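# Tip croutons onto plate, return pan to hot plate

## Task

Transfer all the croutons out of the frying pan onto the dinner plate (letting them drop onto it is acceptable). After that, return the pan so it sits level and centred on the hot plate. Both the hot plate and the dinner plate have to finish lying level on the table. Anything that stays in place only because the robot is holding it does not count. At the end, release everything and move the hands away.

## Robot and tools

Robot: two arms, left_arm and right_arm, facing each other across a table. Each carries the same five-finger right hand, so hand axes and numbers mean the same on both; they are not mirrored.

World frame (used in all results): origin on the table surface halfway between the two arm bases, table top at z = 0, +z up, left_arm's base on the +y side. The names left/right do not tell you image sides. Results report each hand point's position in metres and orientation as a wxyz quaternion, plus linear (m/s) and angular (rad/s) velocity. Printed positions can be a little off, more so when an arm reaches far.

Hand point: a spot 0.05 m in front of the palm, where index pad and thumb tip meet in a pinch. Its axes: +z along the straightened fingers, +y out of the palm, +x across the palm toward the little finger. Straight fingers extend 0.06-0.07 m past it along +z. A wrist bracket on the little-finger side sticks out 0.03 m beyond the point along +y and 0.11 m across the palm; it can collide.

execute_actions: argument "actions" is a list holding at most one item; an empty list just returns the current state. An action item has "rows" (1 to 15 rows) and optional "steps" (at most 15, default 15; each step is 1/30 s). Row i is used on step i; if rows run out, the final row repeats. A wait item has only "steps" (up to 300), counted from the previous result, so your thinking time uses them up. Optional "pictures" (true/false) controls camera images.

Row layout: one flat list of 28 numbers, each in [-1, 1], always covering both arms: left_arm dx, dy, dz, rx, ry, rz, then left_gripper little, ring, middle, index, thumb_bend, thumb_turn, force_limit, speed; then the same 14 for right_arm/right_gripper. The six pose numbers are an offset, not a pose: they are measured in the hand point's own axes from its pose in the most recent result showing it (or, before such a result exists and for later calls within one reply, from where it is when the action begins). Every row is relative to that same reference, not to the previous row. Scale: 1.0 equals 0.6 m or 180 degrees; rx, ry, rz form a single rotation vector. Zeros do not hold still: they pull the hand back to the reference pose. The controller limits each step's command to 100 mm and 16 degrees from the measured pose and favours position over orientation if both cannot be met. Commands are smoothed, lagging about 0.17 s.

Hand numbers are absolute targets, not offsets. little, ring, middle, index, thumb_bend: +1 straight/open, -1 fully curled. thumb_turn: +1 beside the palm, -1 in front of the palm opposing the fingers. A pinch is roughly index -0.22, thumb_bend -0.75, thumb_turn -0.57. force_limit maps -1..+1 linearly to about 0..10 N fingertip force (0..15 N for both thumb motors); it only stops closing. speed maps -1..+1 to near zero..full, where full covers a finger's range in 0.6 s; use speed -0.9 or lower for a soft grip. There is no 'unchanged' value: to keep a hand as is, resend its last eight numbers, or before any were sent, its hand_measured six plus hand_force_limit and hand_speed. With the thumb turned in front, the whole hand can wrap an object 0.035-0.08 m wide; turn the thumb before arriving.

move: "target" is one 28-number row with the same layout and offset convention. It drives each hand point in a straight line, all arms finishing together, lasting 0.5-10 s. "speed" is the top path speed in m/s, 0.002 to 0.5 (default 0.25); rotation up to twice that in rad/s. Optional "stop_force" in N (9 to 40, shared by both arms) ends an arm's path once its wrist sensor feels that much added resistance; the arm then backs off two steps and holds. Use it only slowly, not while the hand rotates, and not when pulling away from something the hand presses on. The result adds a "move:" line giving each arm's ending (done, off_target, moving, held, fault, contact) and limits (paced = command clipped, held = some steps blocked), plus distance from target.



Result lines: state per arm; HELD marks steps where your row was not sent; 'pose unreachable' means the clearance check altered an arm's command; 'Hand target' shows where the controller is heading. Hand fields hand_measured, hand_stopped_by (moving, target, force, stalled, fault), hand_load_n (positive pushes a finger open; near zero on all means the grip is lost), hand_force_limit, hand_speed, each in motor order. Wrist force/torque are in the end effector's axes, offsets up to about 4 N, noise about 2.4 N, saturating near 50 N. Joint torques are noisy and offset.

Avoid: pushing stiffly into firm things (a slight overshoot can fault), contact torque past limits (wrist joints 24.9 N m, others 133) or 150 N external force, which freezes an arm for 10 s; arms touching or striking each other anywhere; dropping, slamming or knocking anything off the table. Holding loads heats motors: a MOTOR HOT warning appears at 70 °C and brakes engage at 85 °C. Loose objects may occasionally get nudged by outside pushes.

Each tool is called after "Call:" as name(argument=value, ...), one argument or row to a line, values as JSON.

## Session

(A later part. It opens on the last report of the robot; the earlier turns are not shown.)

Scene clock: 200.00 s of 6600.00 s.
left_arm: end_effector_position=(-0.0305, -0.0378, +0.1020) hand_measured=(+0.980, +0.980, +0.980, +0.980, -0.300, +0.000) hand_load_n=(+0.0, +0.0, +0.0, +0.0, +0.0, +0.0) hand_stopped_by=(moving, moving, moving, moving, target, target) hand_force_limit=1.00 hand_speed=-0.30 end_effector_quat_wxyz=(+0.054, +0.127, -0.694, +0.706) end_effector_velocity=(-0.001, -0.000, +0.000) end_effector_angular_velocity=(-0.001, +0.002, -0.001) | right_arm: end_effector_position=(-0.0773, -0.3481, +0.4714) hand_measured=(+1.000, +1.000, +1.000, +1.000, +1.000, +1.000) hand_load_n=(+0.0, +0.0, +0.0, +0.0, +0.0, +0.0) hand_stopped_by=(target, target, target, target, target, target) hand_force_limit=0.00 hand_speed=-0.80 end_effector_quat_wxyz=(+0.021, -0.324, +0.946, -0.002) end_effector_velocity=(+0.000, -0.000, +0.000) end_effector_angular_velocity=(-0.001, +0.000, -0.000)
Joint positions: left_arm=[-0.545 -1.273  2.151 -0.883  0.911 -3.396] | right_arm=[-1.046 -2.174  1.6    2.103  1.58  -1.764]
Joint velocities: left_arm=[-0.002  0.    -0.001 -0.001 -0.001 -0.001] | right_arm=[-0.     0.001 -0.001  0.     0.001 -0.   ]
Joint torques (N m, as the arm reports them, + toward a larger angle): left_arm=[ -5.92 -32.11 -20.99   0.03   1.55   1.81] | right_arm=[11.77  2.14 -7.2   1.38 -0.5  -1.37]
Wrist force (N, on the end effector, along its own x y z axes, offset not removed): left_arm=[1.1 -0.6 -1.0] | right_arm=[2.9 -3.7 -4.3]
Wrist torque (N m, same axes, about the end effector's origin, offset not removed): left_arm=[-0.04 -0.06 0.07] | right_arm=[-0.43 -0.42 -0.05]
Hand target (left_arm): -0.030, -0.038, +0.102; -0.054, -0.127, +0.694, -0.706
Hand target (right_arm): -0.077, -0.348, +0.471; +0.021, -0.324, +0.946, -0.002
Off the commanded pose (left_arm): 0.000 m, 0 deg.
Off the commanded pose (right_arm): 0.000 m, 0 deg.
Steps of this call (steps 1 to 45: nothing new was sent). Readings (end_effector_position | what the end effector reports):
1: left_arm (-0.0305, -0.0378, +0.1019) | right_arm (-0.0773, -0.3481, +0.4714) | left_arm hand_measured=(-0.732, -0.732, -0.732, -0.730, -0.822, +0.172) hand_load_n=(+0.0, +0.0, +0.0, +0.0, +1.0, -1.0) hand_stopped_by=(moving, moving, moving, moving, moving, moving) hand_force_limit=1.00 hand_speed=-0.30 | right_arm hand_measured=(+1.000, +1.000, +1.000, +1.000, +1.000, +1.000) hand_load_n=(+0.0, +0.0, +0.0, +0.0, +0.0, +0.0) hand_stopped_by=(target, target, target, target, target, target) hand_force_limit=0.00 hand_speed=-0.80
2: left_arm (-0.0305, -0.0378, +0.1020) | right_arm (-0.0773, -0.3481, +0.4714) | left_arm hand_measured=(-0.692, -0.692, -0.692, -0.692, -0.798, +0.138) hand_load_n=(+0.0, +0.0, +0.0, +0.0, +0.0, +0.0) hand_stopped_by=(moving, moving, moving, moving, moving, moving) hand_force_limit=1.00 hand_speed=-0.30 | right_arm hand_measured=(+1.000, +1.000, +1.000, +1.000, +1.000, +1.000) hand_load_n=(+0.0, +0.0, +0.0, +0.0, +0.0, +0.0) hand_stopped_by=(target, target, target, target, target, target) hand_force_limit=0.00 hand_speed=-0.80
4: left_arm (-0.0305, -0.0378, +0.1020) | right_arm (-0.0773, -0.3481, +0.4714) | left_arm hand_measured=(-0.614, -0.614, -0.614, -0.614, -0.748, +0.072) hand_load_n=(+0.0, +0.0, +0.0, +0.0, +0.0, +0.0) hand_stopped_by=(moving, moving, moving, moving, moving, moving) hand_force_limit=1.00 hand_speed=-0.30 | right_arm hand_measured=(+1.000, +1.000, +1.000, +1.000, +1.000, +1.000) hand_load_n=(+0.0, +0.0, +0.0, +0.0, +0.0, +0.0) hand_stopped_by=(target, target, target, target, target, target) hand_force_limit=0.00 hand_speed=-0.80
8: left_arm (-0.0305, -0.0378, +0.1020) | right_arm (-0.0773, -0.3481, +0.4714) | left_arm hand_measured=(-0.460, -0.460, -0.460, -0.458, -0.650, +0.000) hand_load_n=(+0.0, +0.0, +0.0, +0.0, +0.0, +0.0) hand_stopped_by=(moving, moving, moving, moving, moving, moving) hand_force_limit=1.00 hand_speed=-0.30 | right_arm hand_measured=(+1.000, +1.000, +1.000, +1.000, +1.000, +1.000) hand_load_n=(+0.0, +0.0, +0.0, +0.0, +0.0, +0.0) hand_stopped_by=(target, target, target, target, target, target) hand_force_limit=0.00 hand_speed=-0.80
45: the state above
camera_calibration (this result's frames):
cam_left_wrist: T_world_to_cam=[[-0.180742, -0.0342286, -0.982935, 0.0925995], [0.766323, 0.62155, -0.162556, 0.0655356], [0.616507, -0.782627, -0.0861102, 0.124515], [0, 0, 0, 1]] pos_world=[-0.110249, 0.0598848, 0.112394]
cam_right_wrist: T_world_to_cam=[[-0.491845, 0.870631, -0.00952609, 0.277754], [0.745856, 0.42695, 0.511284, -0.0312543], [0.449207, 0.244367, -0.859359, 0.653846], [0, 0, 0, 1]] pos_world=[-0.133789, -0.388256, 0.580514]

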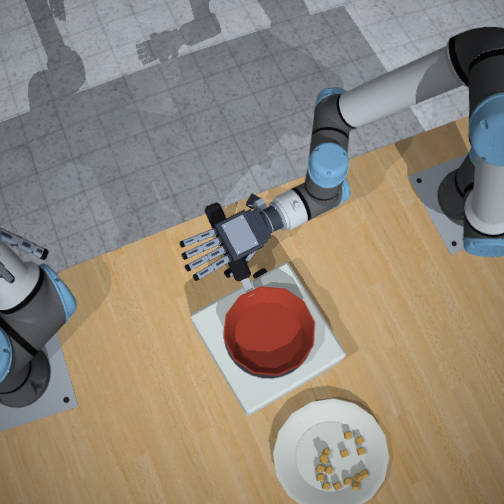

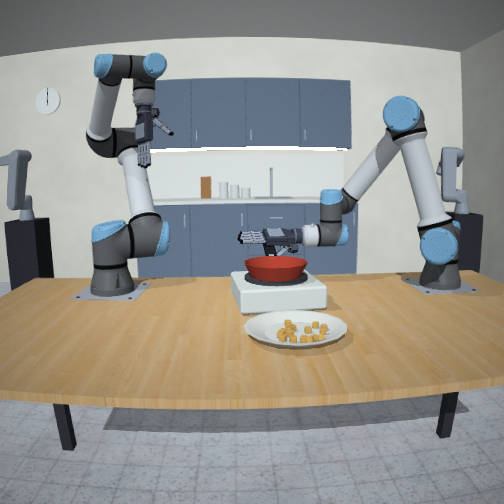

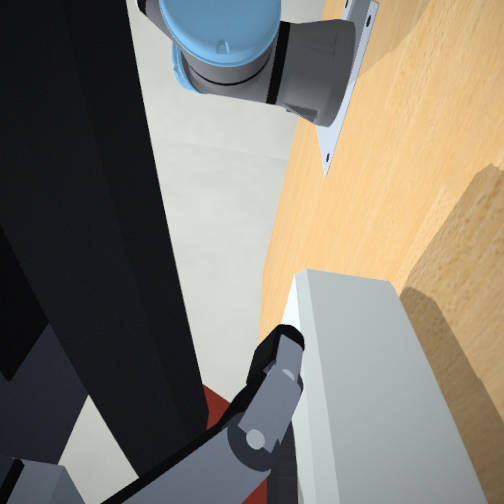

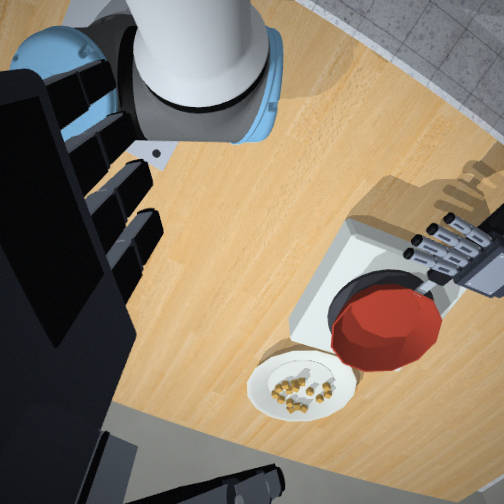

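Call:
execute_actions(
  actions=[
    {"rows":[[0,0,0,0,0,0,1,1,1,1,0.4,0,1,-0.3,0,0,0,0,0,0,1,1,1,1,1,1,0,-0.8],[0,0,0,0,0,0,1,1,1,1,0.4,0,1,-0.3,0,0,0,0,0,0,1,1,1,1,1,1,0,-0.8],[0,0,0,0,0,0,1,1,1,1,0.4,0,1,-0.3,0,0,0,0,0,0,1,1,1,1,1,1,0,-0.8],[0,0,0,0,0,0,1,1,1,1,0.4,0,1,-0.3,0,0,0,0,0,0,1,1,1,1,1,1,0,-0.8],[0,0,0,0,0,0,1,1,1,1,0.4,0,1,-0.3,0,0,0,0,0,0,1,1,1,1,1,1,0,-0.8],[0,0,0,0,0,0,1,1,1,1,0.4,0,1,-0.3,0,0,0,0,0,0,1,1,1,1,1,1,0,-0.8],[0,0,0,0,0,0,1,1,1,1,0.4,-1,1,-0.3,0,0,0,0,0,0,1,1,1,1,1,1,0,-0.8]],"steps":15},
  ],
  pictures=false,
)

Call:
wait(
  seconds=1,
)

Call:
zoom_image(
  camera="cam_low",
  region=[220,200,360,320],
)

Scene clock: 207.53 s of 6600.00 s.
left_arm: end_effector_position=(-0.0305, -0.0378, +0.1020) hand_measured=(+1.000, +1.000, +1.000, +1.000, -0.008, -0.196) hand_load_n=(+0.0, +0.0, +0.0, +0.0, +0.0, +0.0) hand_stopped_by=(target, target, target, target, moving, moving) hand_force_limit=1.00 hand_speed=-0.30 end_effector_quat_wxyz=(+0.054, +0.127, -0.694, +0.706) end_effector_velocity=(-0.000, +0.001, -0.001) end_effector_angular_velocity=(+0.001, -0.001, -0.001) | right_arm: end_effector_position=(-0.0773, -0.3481, +0.4714) hand_measured=(+1.000, +1.000, +1.000, +1.000, +1.000, +1.000) hand_load_n=(+0.0, +0.0, +0.0, +0.0, +0.0, +0.0) hand_stopped_by=(target, target, target, target, target, target) hand_force_limit=0.00 hand_speed=-0.80 end_effector_quat_wxyz=(+0.021, -0.324, +0.946, -0.002) end_effector_velocity=(-0.000, +0.000, +0.000) end_effector_angular_velocity=(+0.001, +0.001, +0.002)
Joint positions: left_arm=[-0.545 -1.273  2.151 -0.883  0.911 -3.396] | right_arm=[-1.046 -2.174  1.6    2.103  1.58  -1.764]
Joint velocities: left_arm=[-0.001 -0.001  0.002 -0.    -0.    -0.   ] | right_arm=[ 0.001  0.    -0.     0.001 -0.001 -0.001]
Joint torques (N m, as the arm reports them, + toward a larger angle): left_arm=[ -3.9  -31.11 -20.57  -0.18   1.46   1.86] | right_arm=[12.02  2.86 -8.7   1.27 -0.85 -1.55]
Wrist force (N, on the end effector, along its own x y z axes, offset not removed): left_arm=[1.4 -1.1 0.0] | right_arm=[-1.4 -2.5 1.3]
Wrist torque (N m, same axes, about the end effector's origin, offset not removed): left_arm=[-0.35 -0.03 0.10] | right_arm=[-0.54 0.17 0.10]
Hand target (left_arm): -0.030, -0.038, +0.102; -0.054, -0.127, +0.694, -0.706
Hand target (right_arm): -0.077, -0.348, +0.471; +0.021, -0.324, +0.946, -0.002
Off the commanded pose (left_arm): 0.000 m, 0 deg.
Off the commanded pose (right_arm): 0.000 m, 0 deg.
Steps of this call (steps 1 to 90: nothing new was sent; then 4.03 s passed at rest; steps 91 to 105: all 15 steps of this action). Readings (end_effector_position | what the end effector reports):
91: left_arm (-0.0305, -0.0378, +0.1020) | right_arm (-0.0773, -0.3481, +0.4714) | left_arm hand_measured=(+1.000, +1.000, +1.000, +1.000, -0.300, +0.000) hand_load_n=(+0.0, +0.0, +0.0, +0.0, +0.0, +0.0) hand_stopped_by=(target, target, target, target, moving, target) hand_force_limit=1.00 hand_speed=-0.30 | right_arm hand_measured=(+1.000, +1.000, +1.000, +1.000, +1.000, +1.000) hand_load_n=(+0.0, +0.0, +0.0, +0.0, +0.0, +0.0) hand_stopped_by=(target, target, target, target, target, target) hand_force_limit=0.00 hand_speed=-0.80
92: left_arm (-0.0305, -0.0378, +0.1020) | right_arm (-0.0773, -0.3481, +0.4714) | left_arm hand_measured=(+1.000, +1.000, +1.000, +1.000, -0.300, +0.000) hand_load_n=(+0.0, +0.0, +0.0, +0.0, +0.0, +0.0) hand_stopped_by=(target, target, target, target, moving, target) hand_force_limit=1.00 hand_speed=-0.30 | right_arm hand_measured=(+1.000, +1.000, +1.000, +1.000, +1.000, +1.000) hand_load_n=(+0.0, +0.0, +0.0, +0.0, +0.0, +0.0) hand_stopped_by=(target, target, target, target, target, target) hand_force_limit=0.00 hand_speed=-0.80
94: left_arm (-0.0305, -0.0378, +0.1020) | right_arm (-0.0773, -0.3481, +0.4714) | left_arm hand_measured=(+1.000, +1.000, +1.000, +1.000, -0.278, +0.000) hand_load_n=(+0.0, +0.0, +0.0, +0.0, +0.0, +0.0) hand_stopped_by=(target, target, target, target, moving, target) hand_force_limit=1.00 hand_speed=-0.30 | right_arm hand_measured=(+1.000, +1.000, +1.000, +1.000, +1.000, +1.000) hand_load_n=(+0.0, +0.0, +0.0, +0.0, +0.0, +0.0) hand_stopped_by=(target, target, target, target, target, target) hand_force_limit=0.00 hand_speed=-0.80
98: left_arm (-0.0305, -0.0378, +0.1020) | right_arm (-0.0773, -0.3481, +0.4714) | left_arm hand_measured=(+1.000, +1.000, +1.000, +1.000, -0.180, +0.000) hand_load_n=(+0.0, +0.0, +0.0, +0.0, +0.0, +0.0) hand_stopped_by=(target, target, target, target, moving, moving) hand_force_limit=1.00 hand_speed=-0.30 | right_arm hand_measured=(+1.000, +1.000, +1.000, +1.000, +1.000, +1.000) hand_load_n=(+0.0, +0.0, +0.0, +0.0, +0.0, +0.0) hand_stopped_by=(target, target, target, target, target, target) hand_force_limit=0.00 hand_speed=-0.80
105: the state above

Scene clock: 208.53 s of 6600.00 s.
left_arm: end_effector_position=(-0.0305, -0.0378, +0.1020) hand_measured=(+1.000, +1.000, +1.000, +1.000, +0.400, -1.000) hand_load_n=(+0.0, +0.0, +0.0, +0.0, +0.0, +0.0) hand_stopped_by=(target, target, target, target, target, target) hand_force_limit=1.00 hand_speed=-0.30 end_effector_quat_wxyz=(+0.054, +0.127, -0.694, +0.706) end_effector_velocity=(-0.001, -0.000, +0.000) end_effector_angular_velocity=(-0.001, +0.001, -0.002) | right_arm: end_effector_position=(-0.0773, -0.3481, +0.4714) hand_measured=(+1.000, +1.000, +1.000, +1.000, +1.000, +1.000) hand_load_n=(+0.0, +0.0, +0.0, +0.0, +0.0, +0.0) hand_stopped_by=(target, target, target, target, target, target) hand_force_limit=0.00 hand_speed=-0.80 end_effector_quat_wxyz=(+0.021, -0.324, +0.946, -0.002) end_effector_velocity=(-0.000, +0.000, +0.000) end_effector_angular_velocity=(+0.001, +0.001, +0.002)
Joint positions: left_arm=[-0.545 -1.273  2.151 -0.883  0.911 -3.396] | right_arm=[-1.046 -2.174  1.6    2.103  1.58  -1.764]
Joint velocities: left_arm=[-0.002  0.    -0.001  0.     0.    -0.001] | right_arm=[ 0.     0.     0.     0.    -0.002 -0.002]
Joint torques (N m, as the arm reports them, + toward a larger angle): left_arm=[ -4.18 -31.51 -20.93  -0.15   1.42   1.85] | right_arm=[12.79  3.38 -7.18  1.12 -0.49 -1.44]
Wrist force (N, on the end effector, along its own x y z axes, offset not removed): left_arm=[1.1 -0.4 -0.9] | right_arm=[-0.3 4.6 1.4]
Wrist torque (N m, same axes, about the end effector's origin, offset not removed): left_arm=[-0.10 -0.08 0.07] | right_arm=[0.67 0.14 0.15]
Hand target (left_arm): -0.030, -0.038, +0.102; -0.054, -0.127, +0.694, -0.706
Hand target (right_arm): -0.077, -0.348, +0.471; +0.021, -0.324, +0.946, -0.002
Off the commanded pose (left_arm): 0.000 m, 0 deg.
Off the commanded pose (right_arm): 0.000 m, 0 deg.
Steps of this call (steps 1 to 30: nothing new was sent). Readings (end_effector_position | what the end effector reports):
1: left_arm (-0.0305, -0.0378, +0.1020) | right_arm (-0.0773, -0.3481, +0.4714) | left_arm hand_measured=(+1.000, +1.000, +1.000, +1.000, +0.018, -0.230) hand_load_n=(+0.0, +0.0, +0.0, +0.0, +0.0, +0.0) hand_stopped_by=(target, target, target, target, moving, moving) hand_force_limit=1.00 hand_speed=-0.30 | right_arm hand_measured=(+1.000, +1.000, +1.000, +1.000, +1.000, +1.000) hand_load_n=(+0.0, +0.0, +0.0, +0.0, +0.0, +0.0) hand_stopped_by=(target, target, target, target, target, target) hand_force_limit=0.00 hand_speed=-0.80
2: left_arm (-0.0305, -0.0378, +0.1020) | right_arm (-0.0773, -0.3481, +0.4714) | left_arm hand_measured=(+1.000, +1.000, +1.000, +1.000, +0.042, -0.264) hand_load_n=(+0.0, +0.0, +0.0, +0.0, +0.0, +0.0) hand_stopped_by=(target, target, target, target, moving, moving) hand_force_limit=1.00 hand_speed=-0.30 | right_arm hand_measured=(+1.000, +1.000, +1.000, +1.000, +1.000, +1.000) hand_load_n=(+0.0, +0.0, +0.0, +0.0, +0.0, +0.0) hand_stopped_by=(target, target, target, target, target, target) hand_force_limit=0.00 hand_speed=-0.80
4: left_arm (-0.0305, -0.0378, +0.1020) | right_arm (-0.0773, -0.3481, +0.4714) | left_arm hand_measured=(+1.000, +1.000, +1.000, +1.000, +0.090, -0.330) hand_load_n=(+0.0, +0.0, +0.0, +0.0, +0.0, +0.0) hand_stopped_by=(target, target, target, target, moving, moving) hand_force_limit=1.00 hand_speed=-0.30 | right_arm hand_measured=(+1.000, +1.000, +1.000, +1.000, +1.000, +1.000) hand_load_n=(+0.0, +0.0, +0.0, +0.0, +0.0, +0.0) hand_stopped_by=(target, target, target, target, target, target) hand_force_limit=0.00 hand_speed=-0.80
8: left_arm (-0.0305, -0.0378, +0.1020) | right_arm (-0.0773, -0.3481, +0.4714) | left_arm hand_measured=(+1.000, +1.000, +1.000, +1.000, +0.188, -0.464) hand_load_n=(+0.0, +0.0, +0.0, +0.0, +0.0, +0.0) hand_stopped_by=(target, target, target, target, moving, moving) hand_force_limit=1.00 hand_speed=-0.30 | right_arm hand_measured=(+1.000, +1.000, +1.000, +1.000, +1.000, +1.000) hand_load_n=(+0.0, +0.0, +0.0, +0.0, +0.0, +0.0) hand_stopped_by=(target, target, target, target, target, target) hand_force_limit=0.00 hand_speed=-0.80
30: the state above
camera_calibration (this result's frames):
cam_left_wrist: T_world_to_cam=[[-0.180742, -0.0342287, -0.982935, 0.0925996], [0.766323, 0.62155, -0.162556, 0.0655356], [0.616507, -0.782627, -0.0861102, 0.124515], [0, 0, 0, 1]] pos_world=[-0.110249, 0.0598848, 0.112395]
cam_right_wrist: T_world_to_cam=[[-0.491845, 0.870631, -0.00952595, 0.277754], [0.745856, 0.42695, 0.511284, -0.0312543], [0.449207, 0.244367, -0.859359, 0.653846], [0, 0, 0, 1]] pos_world=[-0.133789, -0.388256, 0.580514]

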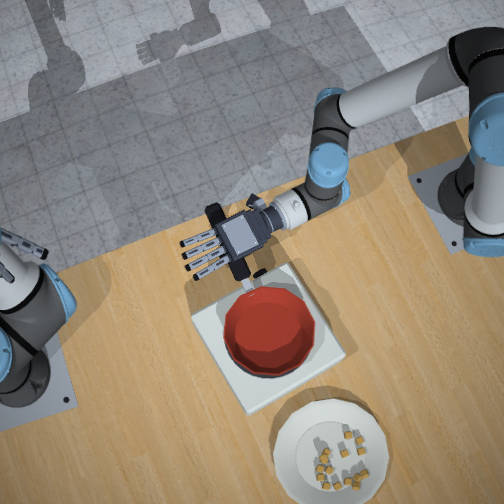

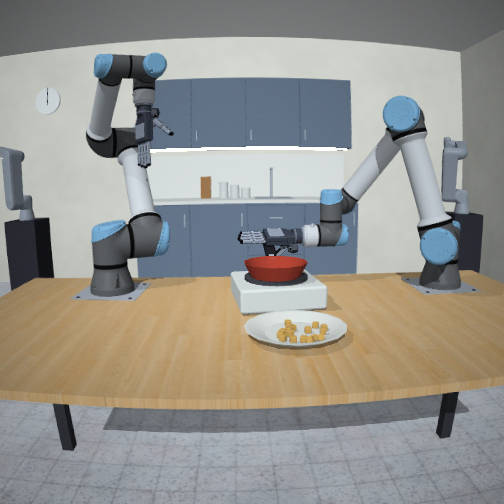

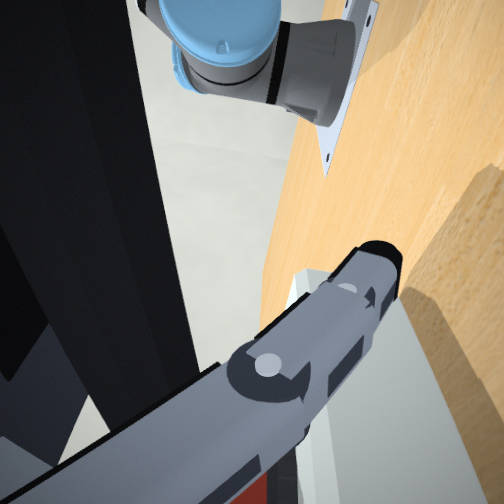

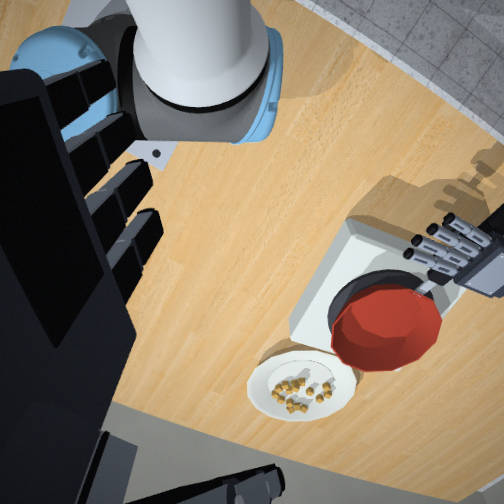

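Region (220, 200, 360, 320) of cam_low's 504x504 image, scaled by 3.600, with more detail than that image has; it fills the top 432 rows of this view, and the rest is white.

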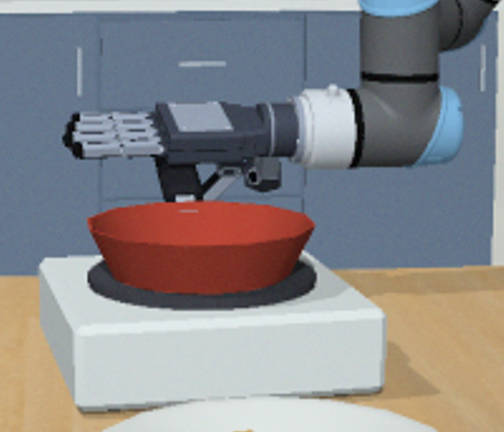

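Call:
move(
  target=[0.002,-0.008,-0.09,0,0,0,1,1,1,1,1,-1,1,-0.3,0,0,0,0,0,0,1,1,1,1,1,1,0,-0.8],
  speed=0.06,
)

Call:
move(
  target=[0.1,-0.3,-0.2,0,0,0,1,1,1,1,1,-1,1,-0.3,0,0,0,0,0,0,1,1,1,1,1,1,0,-0.8],
  speed=0.25,
)

Call:
zoom_image(
  camera="cam_high",
  region=[170,180,410,504],
)

Call:
zoom_image(
  camera="cam_low",
  region=[210,230,370,370],
)

Scene clock: 214.60 s of 6600.00 s.
left_arm: end_effector_position=(-0.0361, +0.0156, +0.1067) hand_measured=(+1.000, +1.000, +1.000, +1.000, +1.000, -1.000) hand_load_n=(+0.0, +0.0, +0.0, +0.0, +0.0, +0.0) hand_stopped_by=(target, target, target, target, target, target) hand_force_limit=1.00 hand_speed=-0.30 end_effector_quat_wxyz=(+0.054, +0.127, -0.694, +0.706) end_effector_velocity=(+0.000, +0.003, -0.001) end_effector_angular_velocity=(+0.003, -0.002, +0.001) | right_arm: end_effector_position=(-0.0773, -0.3481, +0.4714) hand_measured=(+1.000, +1.000, +1.000, +1.000, +1.000, +1.000) hand_load_n=(+0.0, +0.0, +0.0, +0.0, +0.0, +0.0) hand_stopped_by=(target, target, target, target, target, target) hand_force_limit=0.00 hand_speed=-0.80 end_effector_quat_wxyz=(+0.021, -0.324, +0.946, -0.002) end_effector_velocity=(-0.000, +0.000, +0.000) end_effector_angular_velocity=(+0.002, +0.000, +0.001)
Joint positions: left_arm=[-0.646 -1.384  2.289 -0.91   0.81  -3.395] | right_arm=[-1.046 -2.174  1.6    2.103  1.58  -1.764]
Joint velocities: left_arm=[-0.007 -0.004  0.008  0.    -0.007  0.   ] | right_arm=[ 0.    -0.    -0.     0.    -0.001 -0.   ]
Joint torques (N m, as the arm reports them, + toward a larger angle): left_arm=[ -7.13 -27.7   -6.09  -3.22  -1.9    2.05] | right_arm=[12.61  3.25 -7.22  1.38 -0.66 -1.43]
Wrist force (N, on the end effector, along its own x y z axes, offset not removed): left_arm=[0.7 -0.6 -0.7] | right_arm=[2.2 -0.6 0.0]
Wrist torque (N m, same axes, about the end effector's origin, offset not removed): left_arm=[-0.15 0.02 0.11] | right_arm=[-0.10 -0.31 0.10]
Hand target (left_arm): -0.036, +0.016, +0.107; -0.054, -0.127, +0.694, -0.706
Hand target (right_arm): -0.077, -0.348, +0.471; +0.021, -0.324, +0.946, -0.002
Off the commanded pose (left_arm): 0.000 m, 0 deg.
Off the commanded pose (right_arm): 0.000 m, 0 deg.
After step 90, 1.70 s passed at rest.
move: done
camera_calibration (this result's frames):
cam_left_wrist: T_world_to_cam=[[-0.180773, -0.0341719, -0.982931, 0.0980214], [0.766341, 0.62153, -0.162547, 0.0373839], [0.616476, -0.782644, -0.0861684, 0.170147], [0, 0, 0, 1]] pos_world=[-0.115821, 0.113279, 0.117086]
cam_right_wrist: T_world_to_cam=[[-0.491845, 0.870631, -0.0095258, 0.277754], [0.745857, 0.42695, 0.511284, -0.0312543], [0.449207, 0.244368, -0.859359, 0.653846], [0, 0, 0, 1]] pos_world=[-0.133789, -0.388256, 0.580514]

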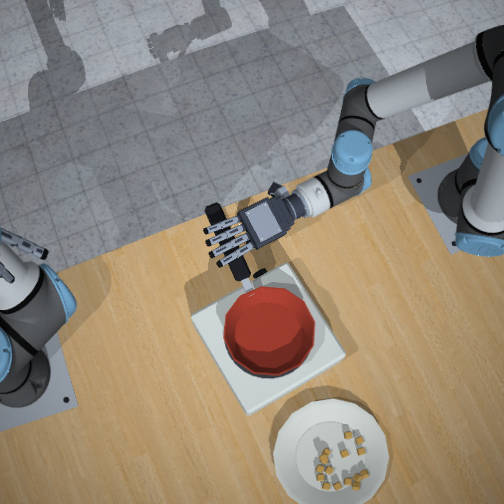

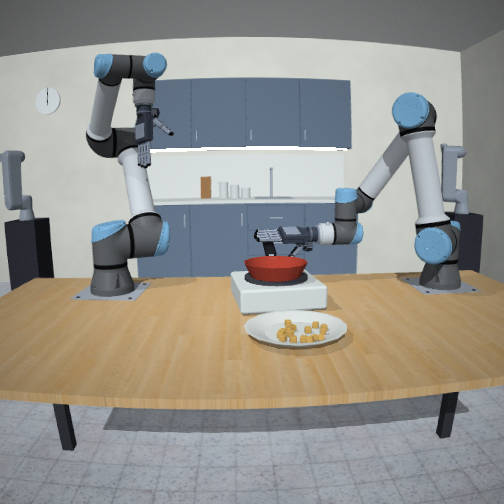

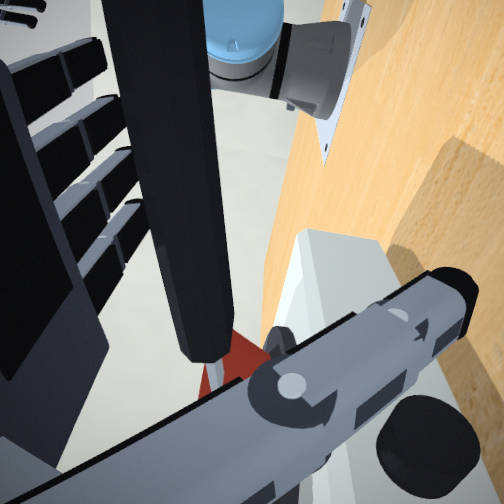

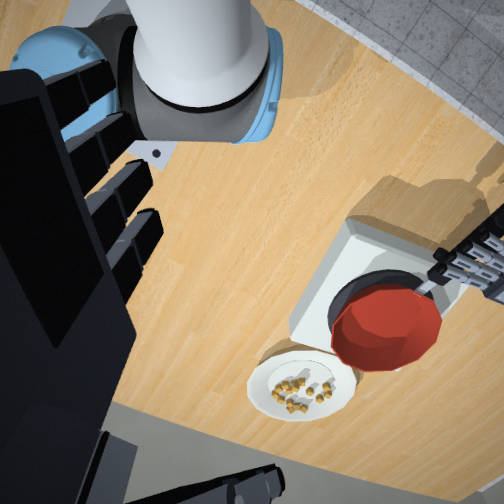

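Scene clock: 216.30 s of 6600.00 s.
left_arm: end_effector_position=(-0.0608, +0.1342, +0.2956) hand_measured=(+1.000, +1.000, +1.000, +1.000, +1.000, -1.000) hand_load_n=(+0.0, +0.0, +0.0, +0.0, +0.0, +0.0) hand_stopped_by=(target, target, target, target, target, target) hand_force_limit=1.00 hand_speed=-0.30 end_effector_quat_wxyz=(+0.054, +0.126, -0.694, +0.706) end_effector_velocity=(+0.001, +0.003, +0.001) end_effector_angular_velocity=(+0.004, -0.000, +0.003) | right_arm: end_effector_position=(-0.0773, -0.3481, +0.4714) hand_measured=(+1.000, +1.000, +1.000, +1.000, +1.000, +1.000) hand_load_n=(+0.0, +0.0, +0.0, +0.0, +0.0, +0.0) hand_stopped_by=(target, target, target, target, target, target) hand_force_limit=0.00 hand_speed=-0.80 end_effector_quat_wxyz=(+0.021, -0.324, +0.946, -0.002) end_effector_velocity=(-0.000, -0.000, +0.000) end_effector_angular_velocity=(+0.000, -0.001, +0.000)
Joint positions: left_arm=[-1.05  -1.998  2.227 -0.239  0.407 -3.39 ] | right_arm=[-1.046 -2.174  1.6    2.103  1.58  -1.764]
Joint velocities: left_arm=[-0.01  -0.005 -0.002  0.018 -0.013 -0.009] | right_arm=[ 0.    -0.    -0.001  0.    -0.    -0.   ]
Joint torques (N m, as the arm reports them, + toward a larger angle): left_arm=[ -7.39  -8.96 -26.55   0.71  -2.07  -2.11] | right_arm=[12.26  1.36 -6.82  1.32 -0.49 -1.46]
Wrist force (N, on the end effector, along its own x y z axes, offset not removed): left_arm=[0.7 -0.9 -1.1] | right_arm=[-1.7 -0.2 -0.3]
Wrist torque (N m, same axes, about the end effector's origin, offset not removed): left_arm=[-0.15 0.02 0.05] | right_arm=[-0.18 0.16 0.14]
Hand target (left_arm): -0.061, +0.135, +0.296; -0.054, -0.127, +0.694, -0.706
Hand target (right_arm): -0.077, -0.348, +0.471; +0.021, -0.324, +0.946, -0.002
Off the commanded pose (left_arm): 0.000 m, 0 deg.
Off the commanded pose (right_arm): 0.000 m, 0 deg.
move: done
camera_calibration (this result's frames):
cam_left_wrist: T_world_to_cam=[[-0.180751, -0.0346, -0.98292, 0.283336], [0.766459, 0.621314, -0.162817, 0.0134622], [0.616335, -0.782797, -0.0857838, 0.294415], [0, 0, 0, 1]] pos_world=[-0.140563, 0.231907, 0.305944]
cam_right_wrist: T_world_to_cam=[[-0.491845, 0.870631, -0.00952575, 0.277754], [0.745857, 0.42695, 0.511284, -0.0312543], [0.449207, 0.244367, -0.859359, 0.653846], [0, 0, 0, 1]] pos_world=[-0.133789, -0.388256, 0.580514]

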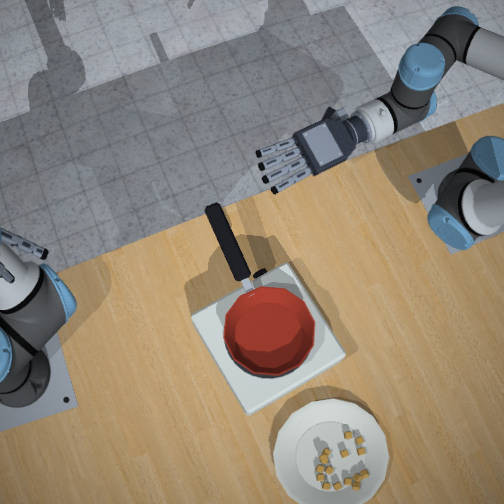

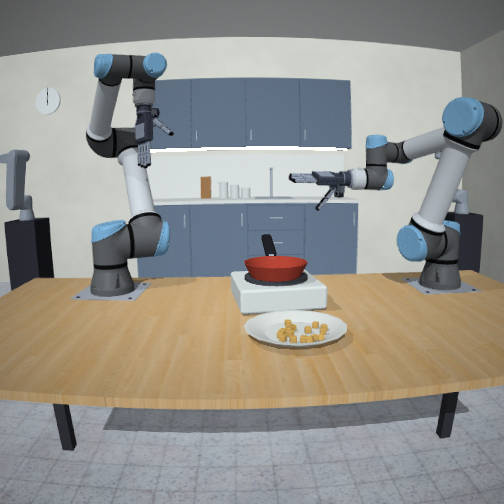

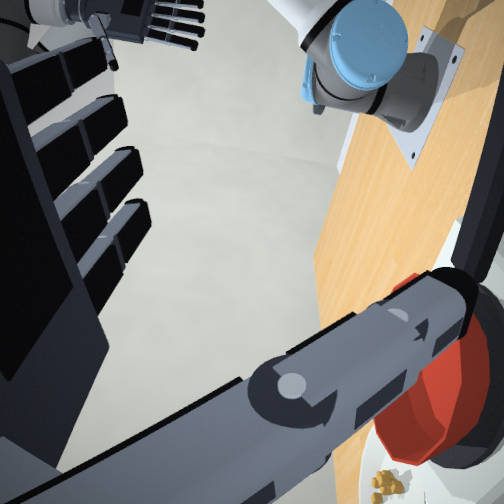

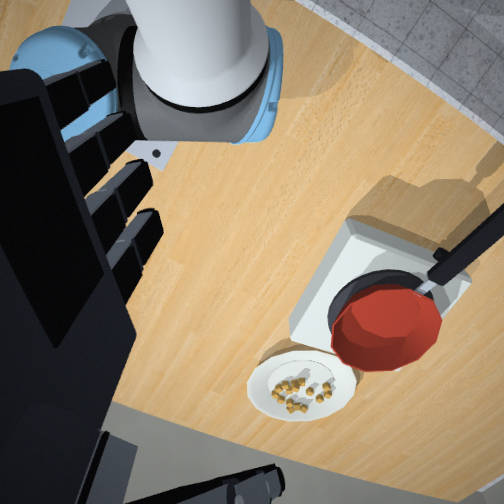

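Region (170, 180, 410, 504) of cam_high's 504x504 image, scaled by 1.556, with more detail than that image has; it fills the left 373 columns of this view, and the rest is white.

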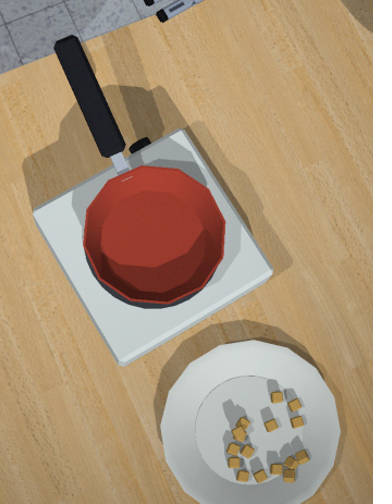

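Region (210, 230, 370, 370) of cam_low's 504x504 image, scaled by 3.150, with more detail than that image has; it fills the top 441 rows of this view, and the rest is white.

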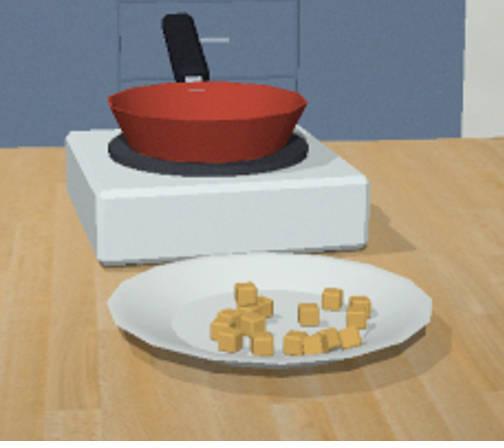

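Call:
finished_scene(
  scene=2,
)

The scene is finished: the task was done.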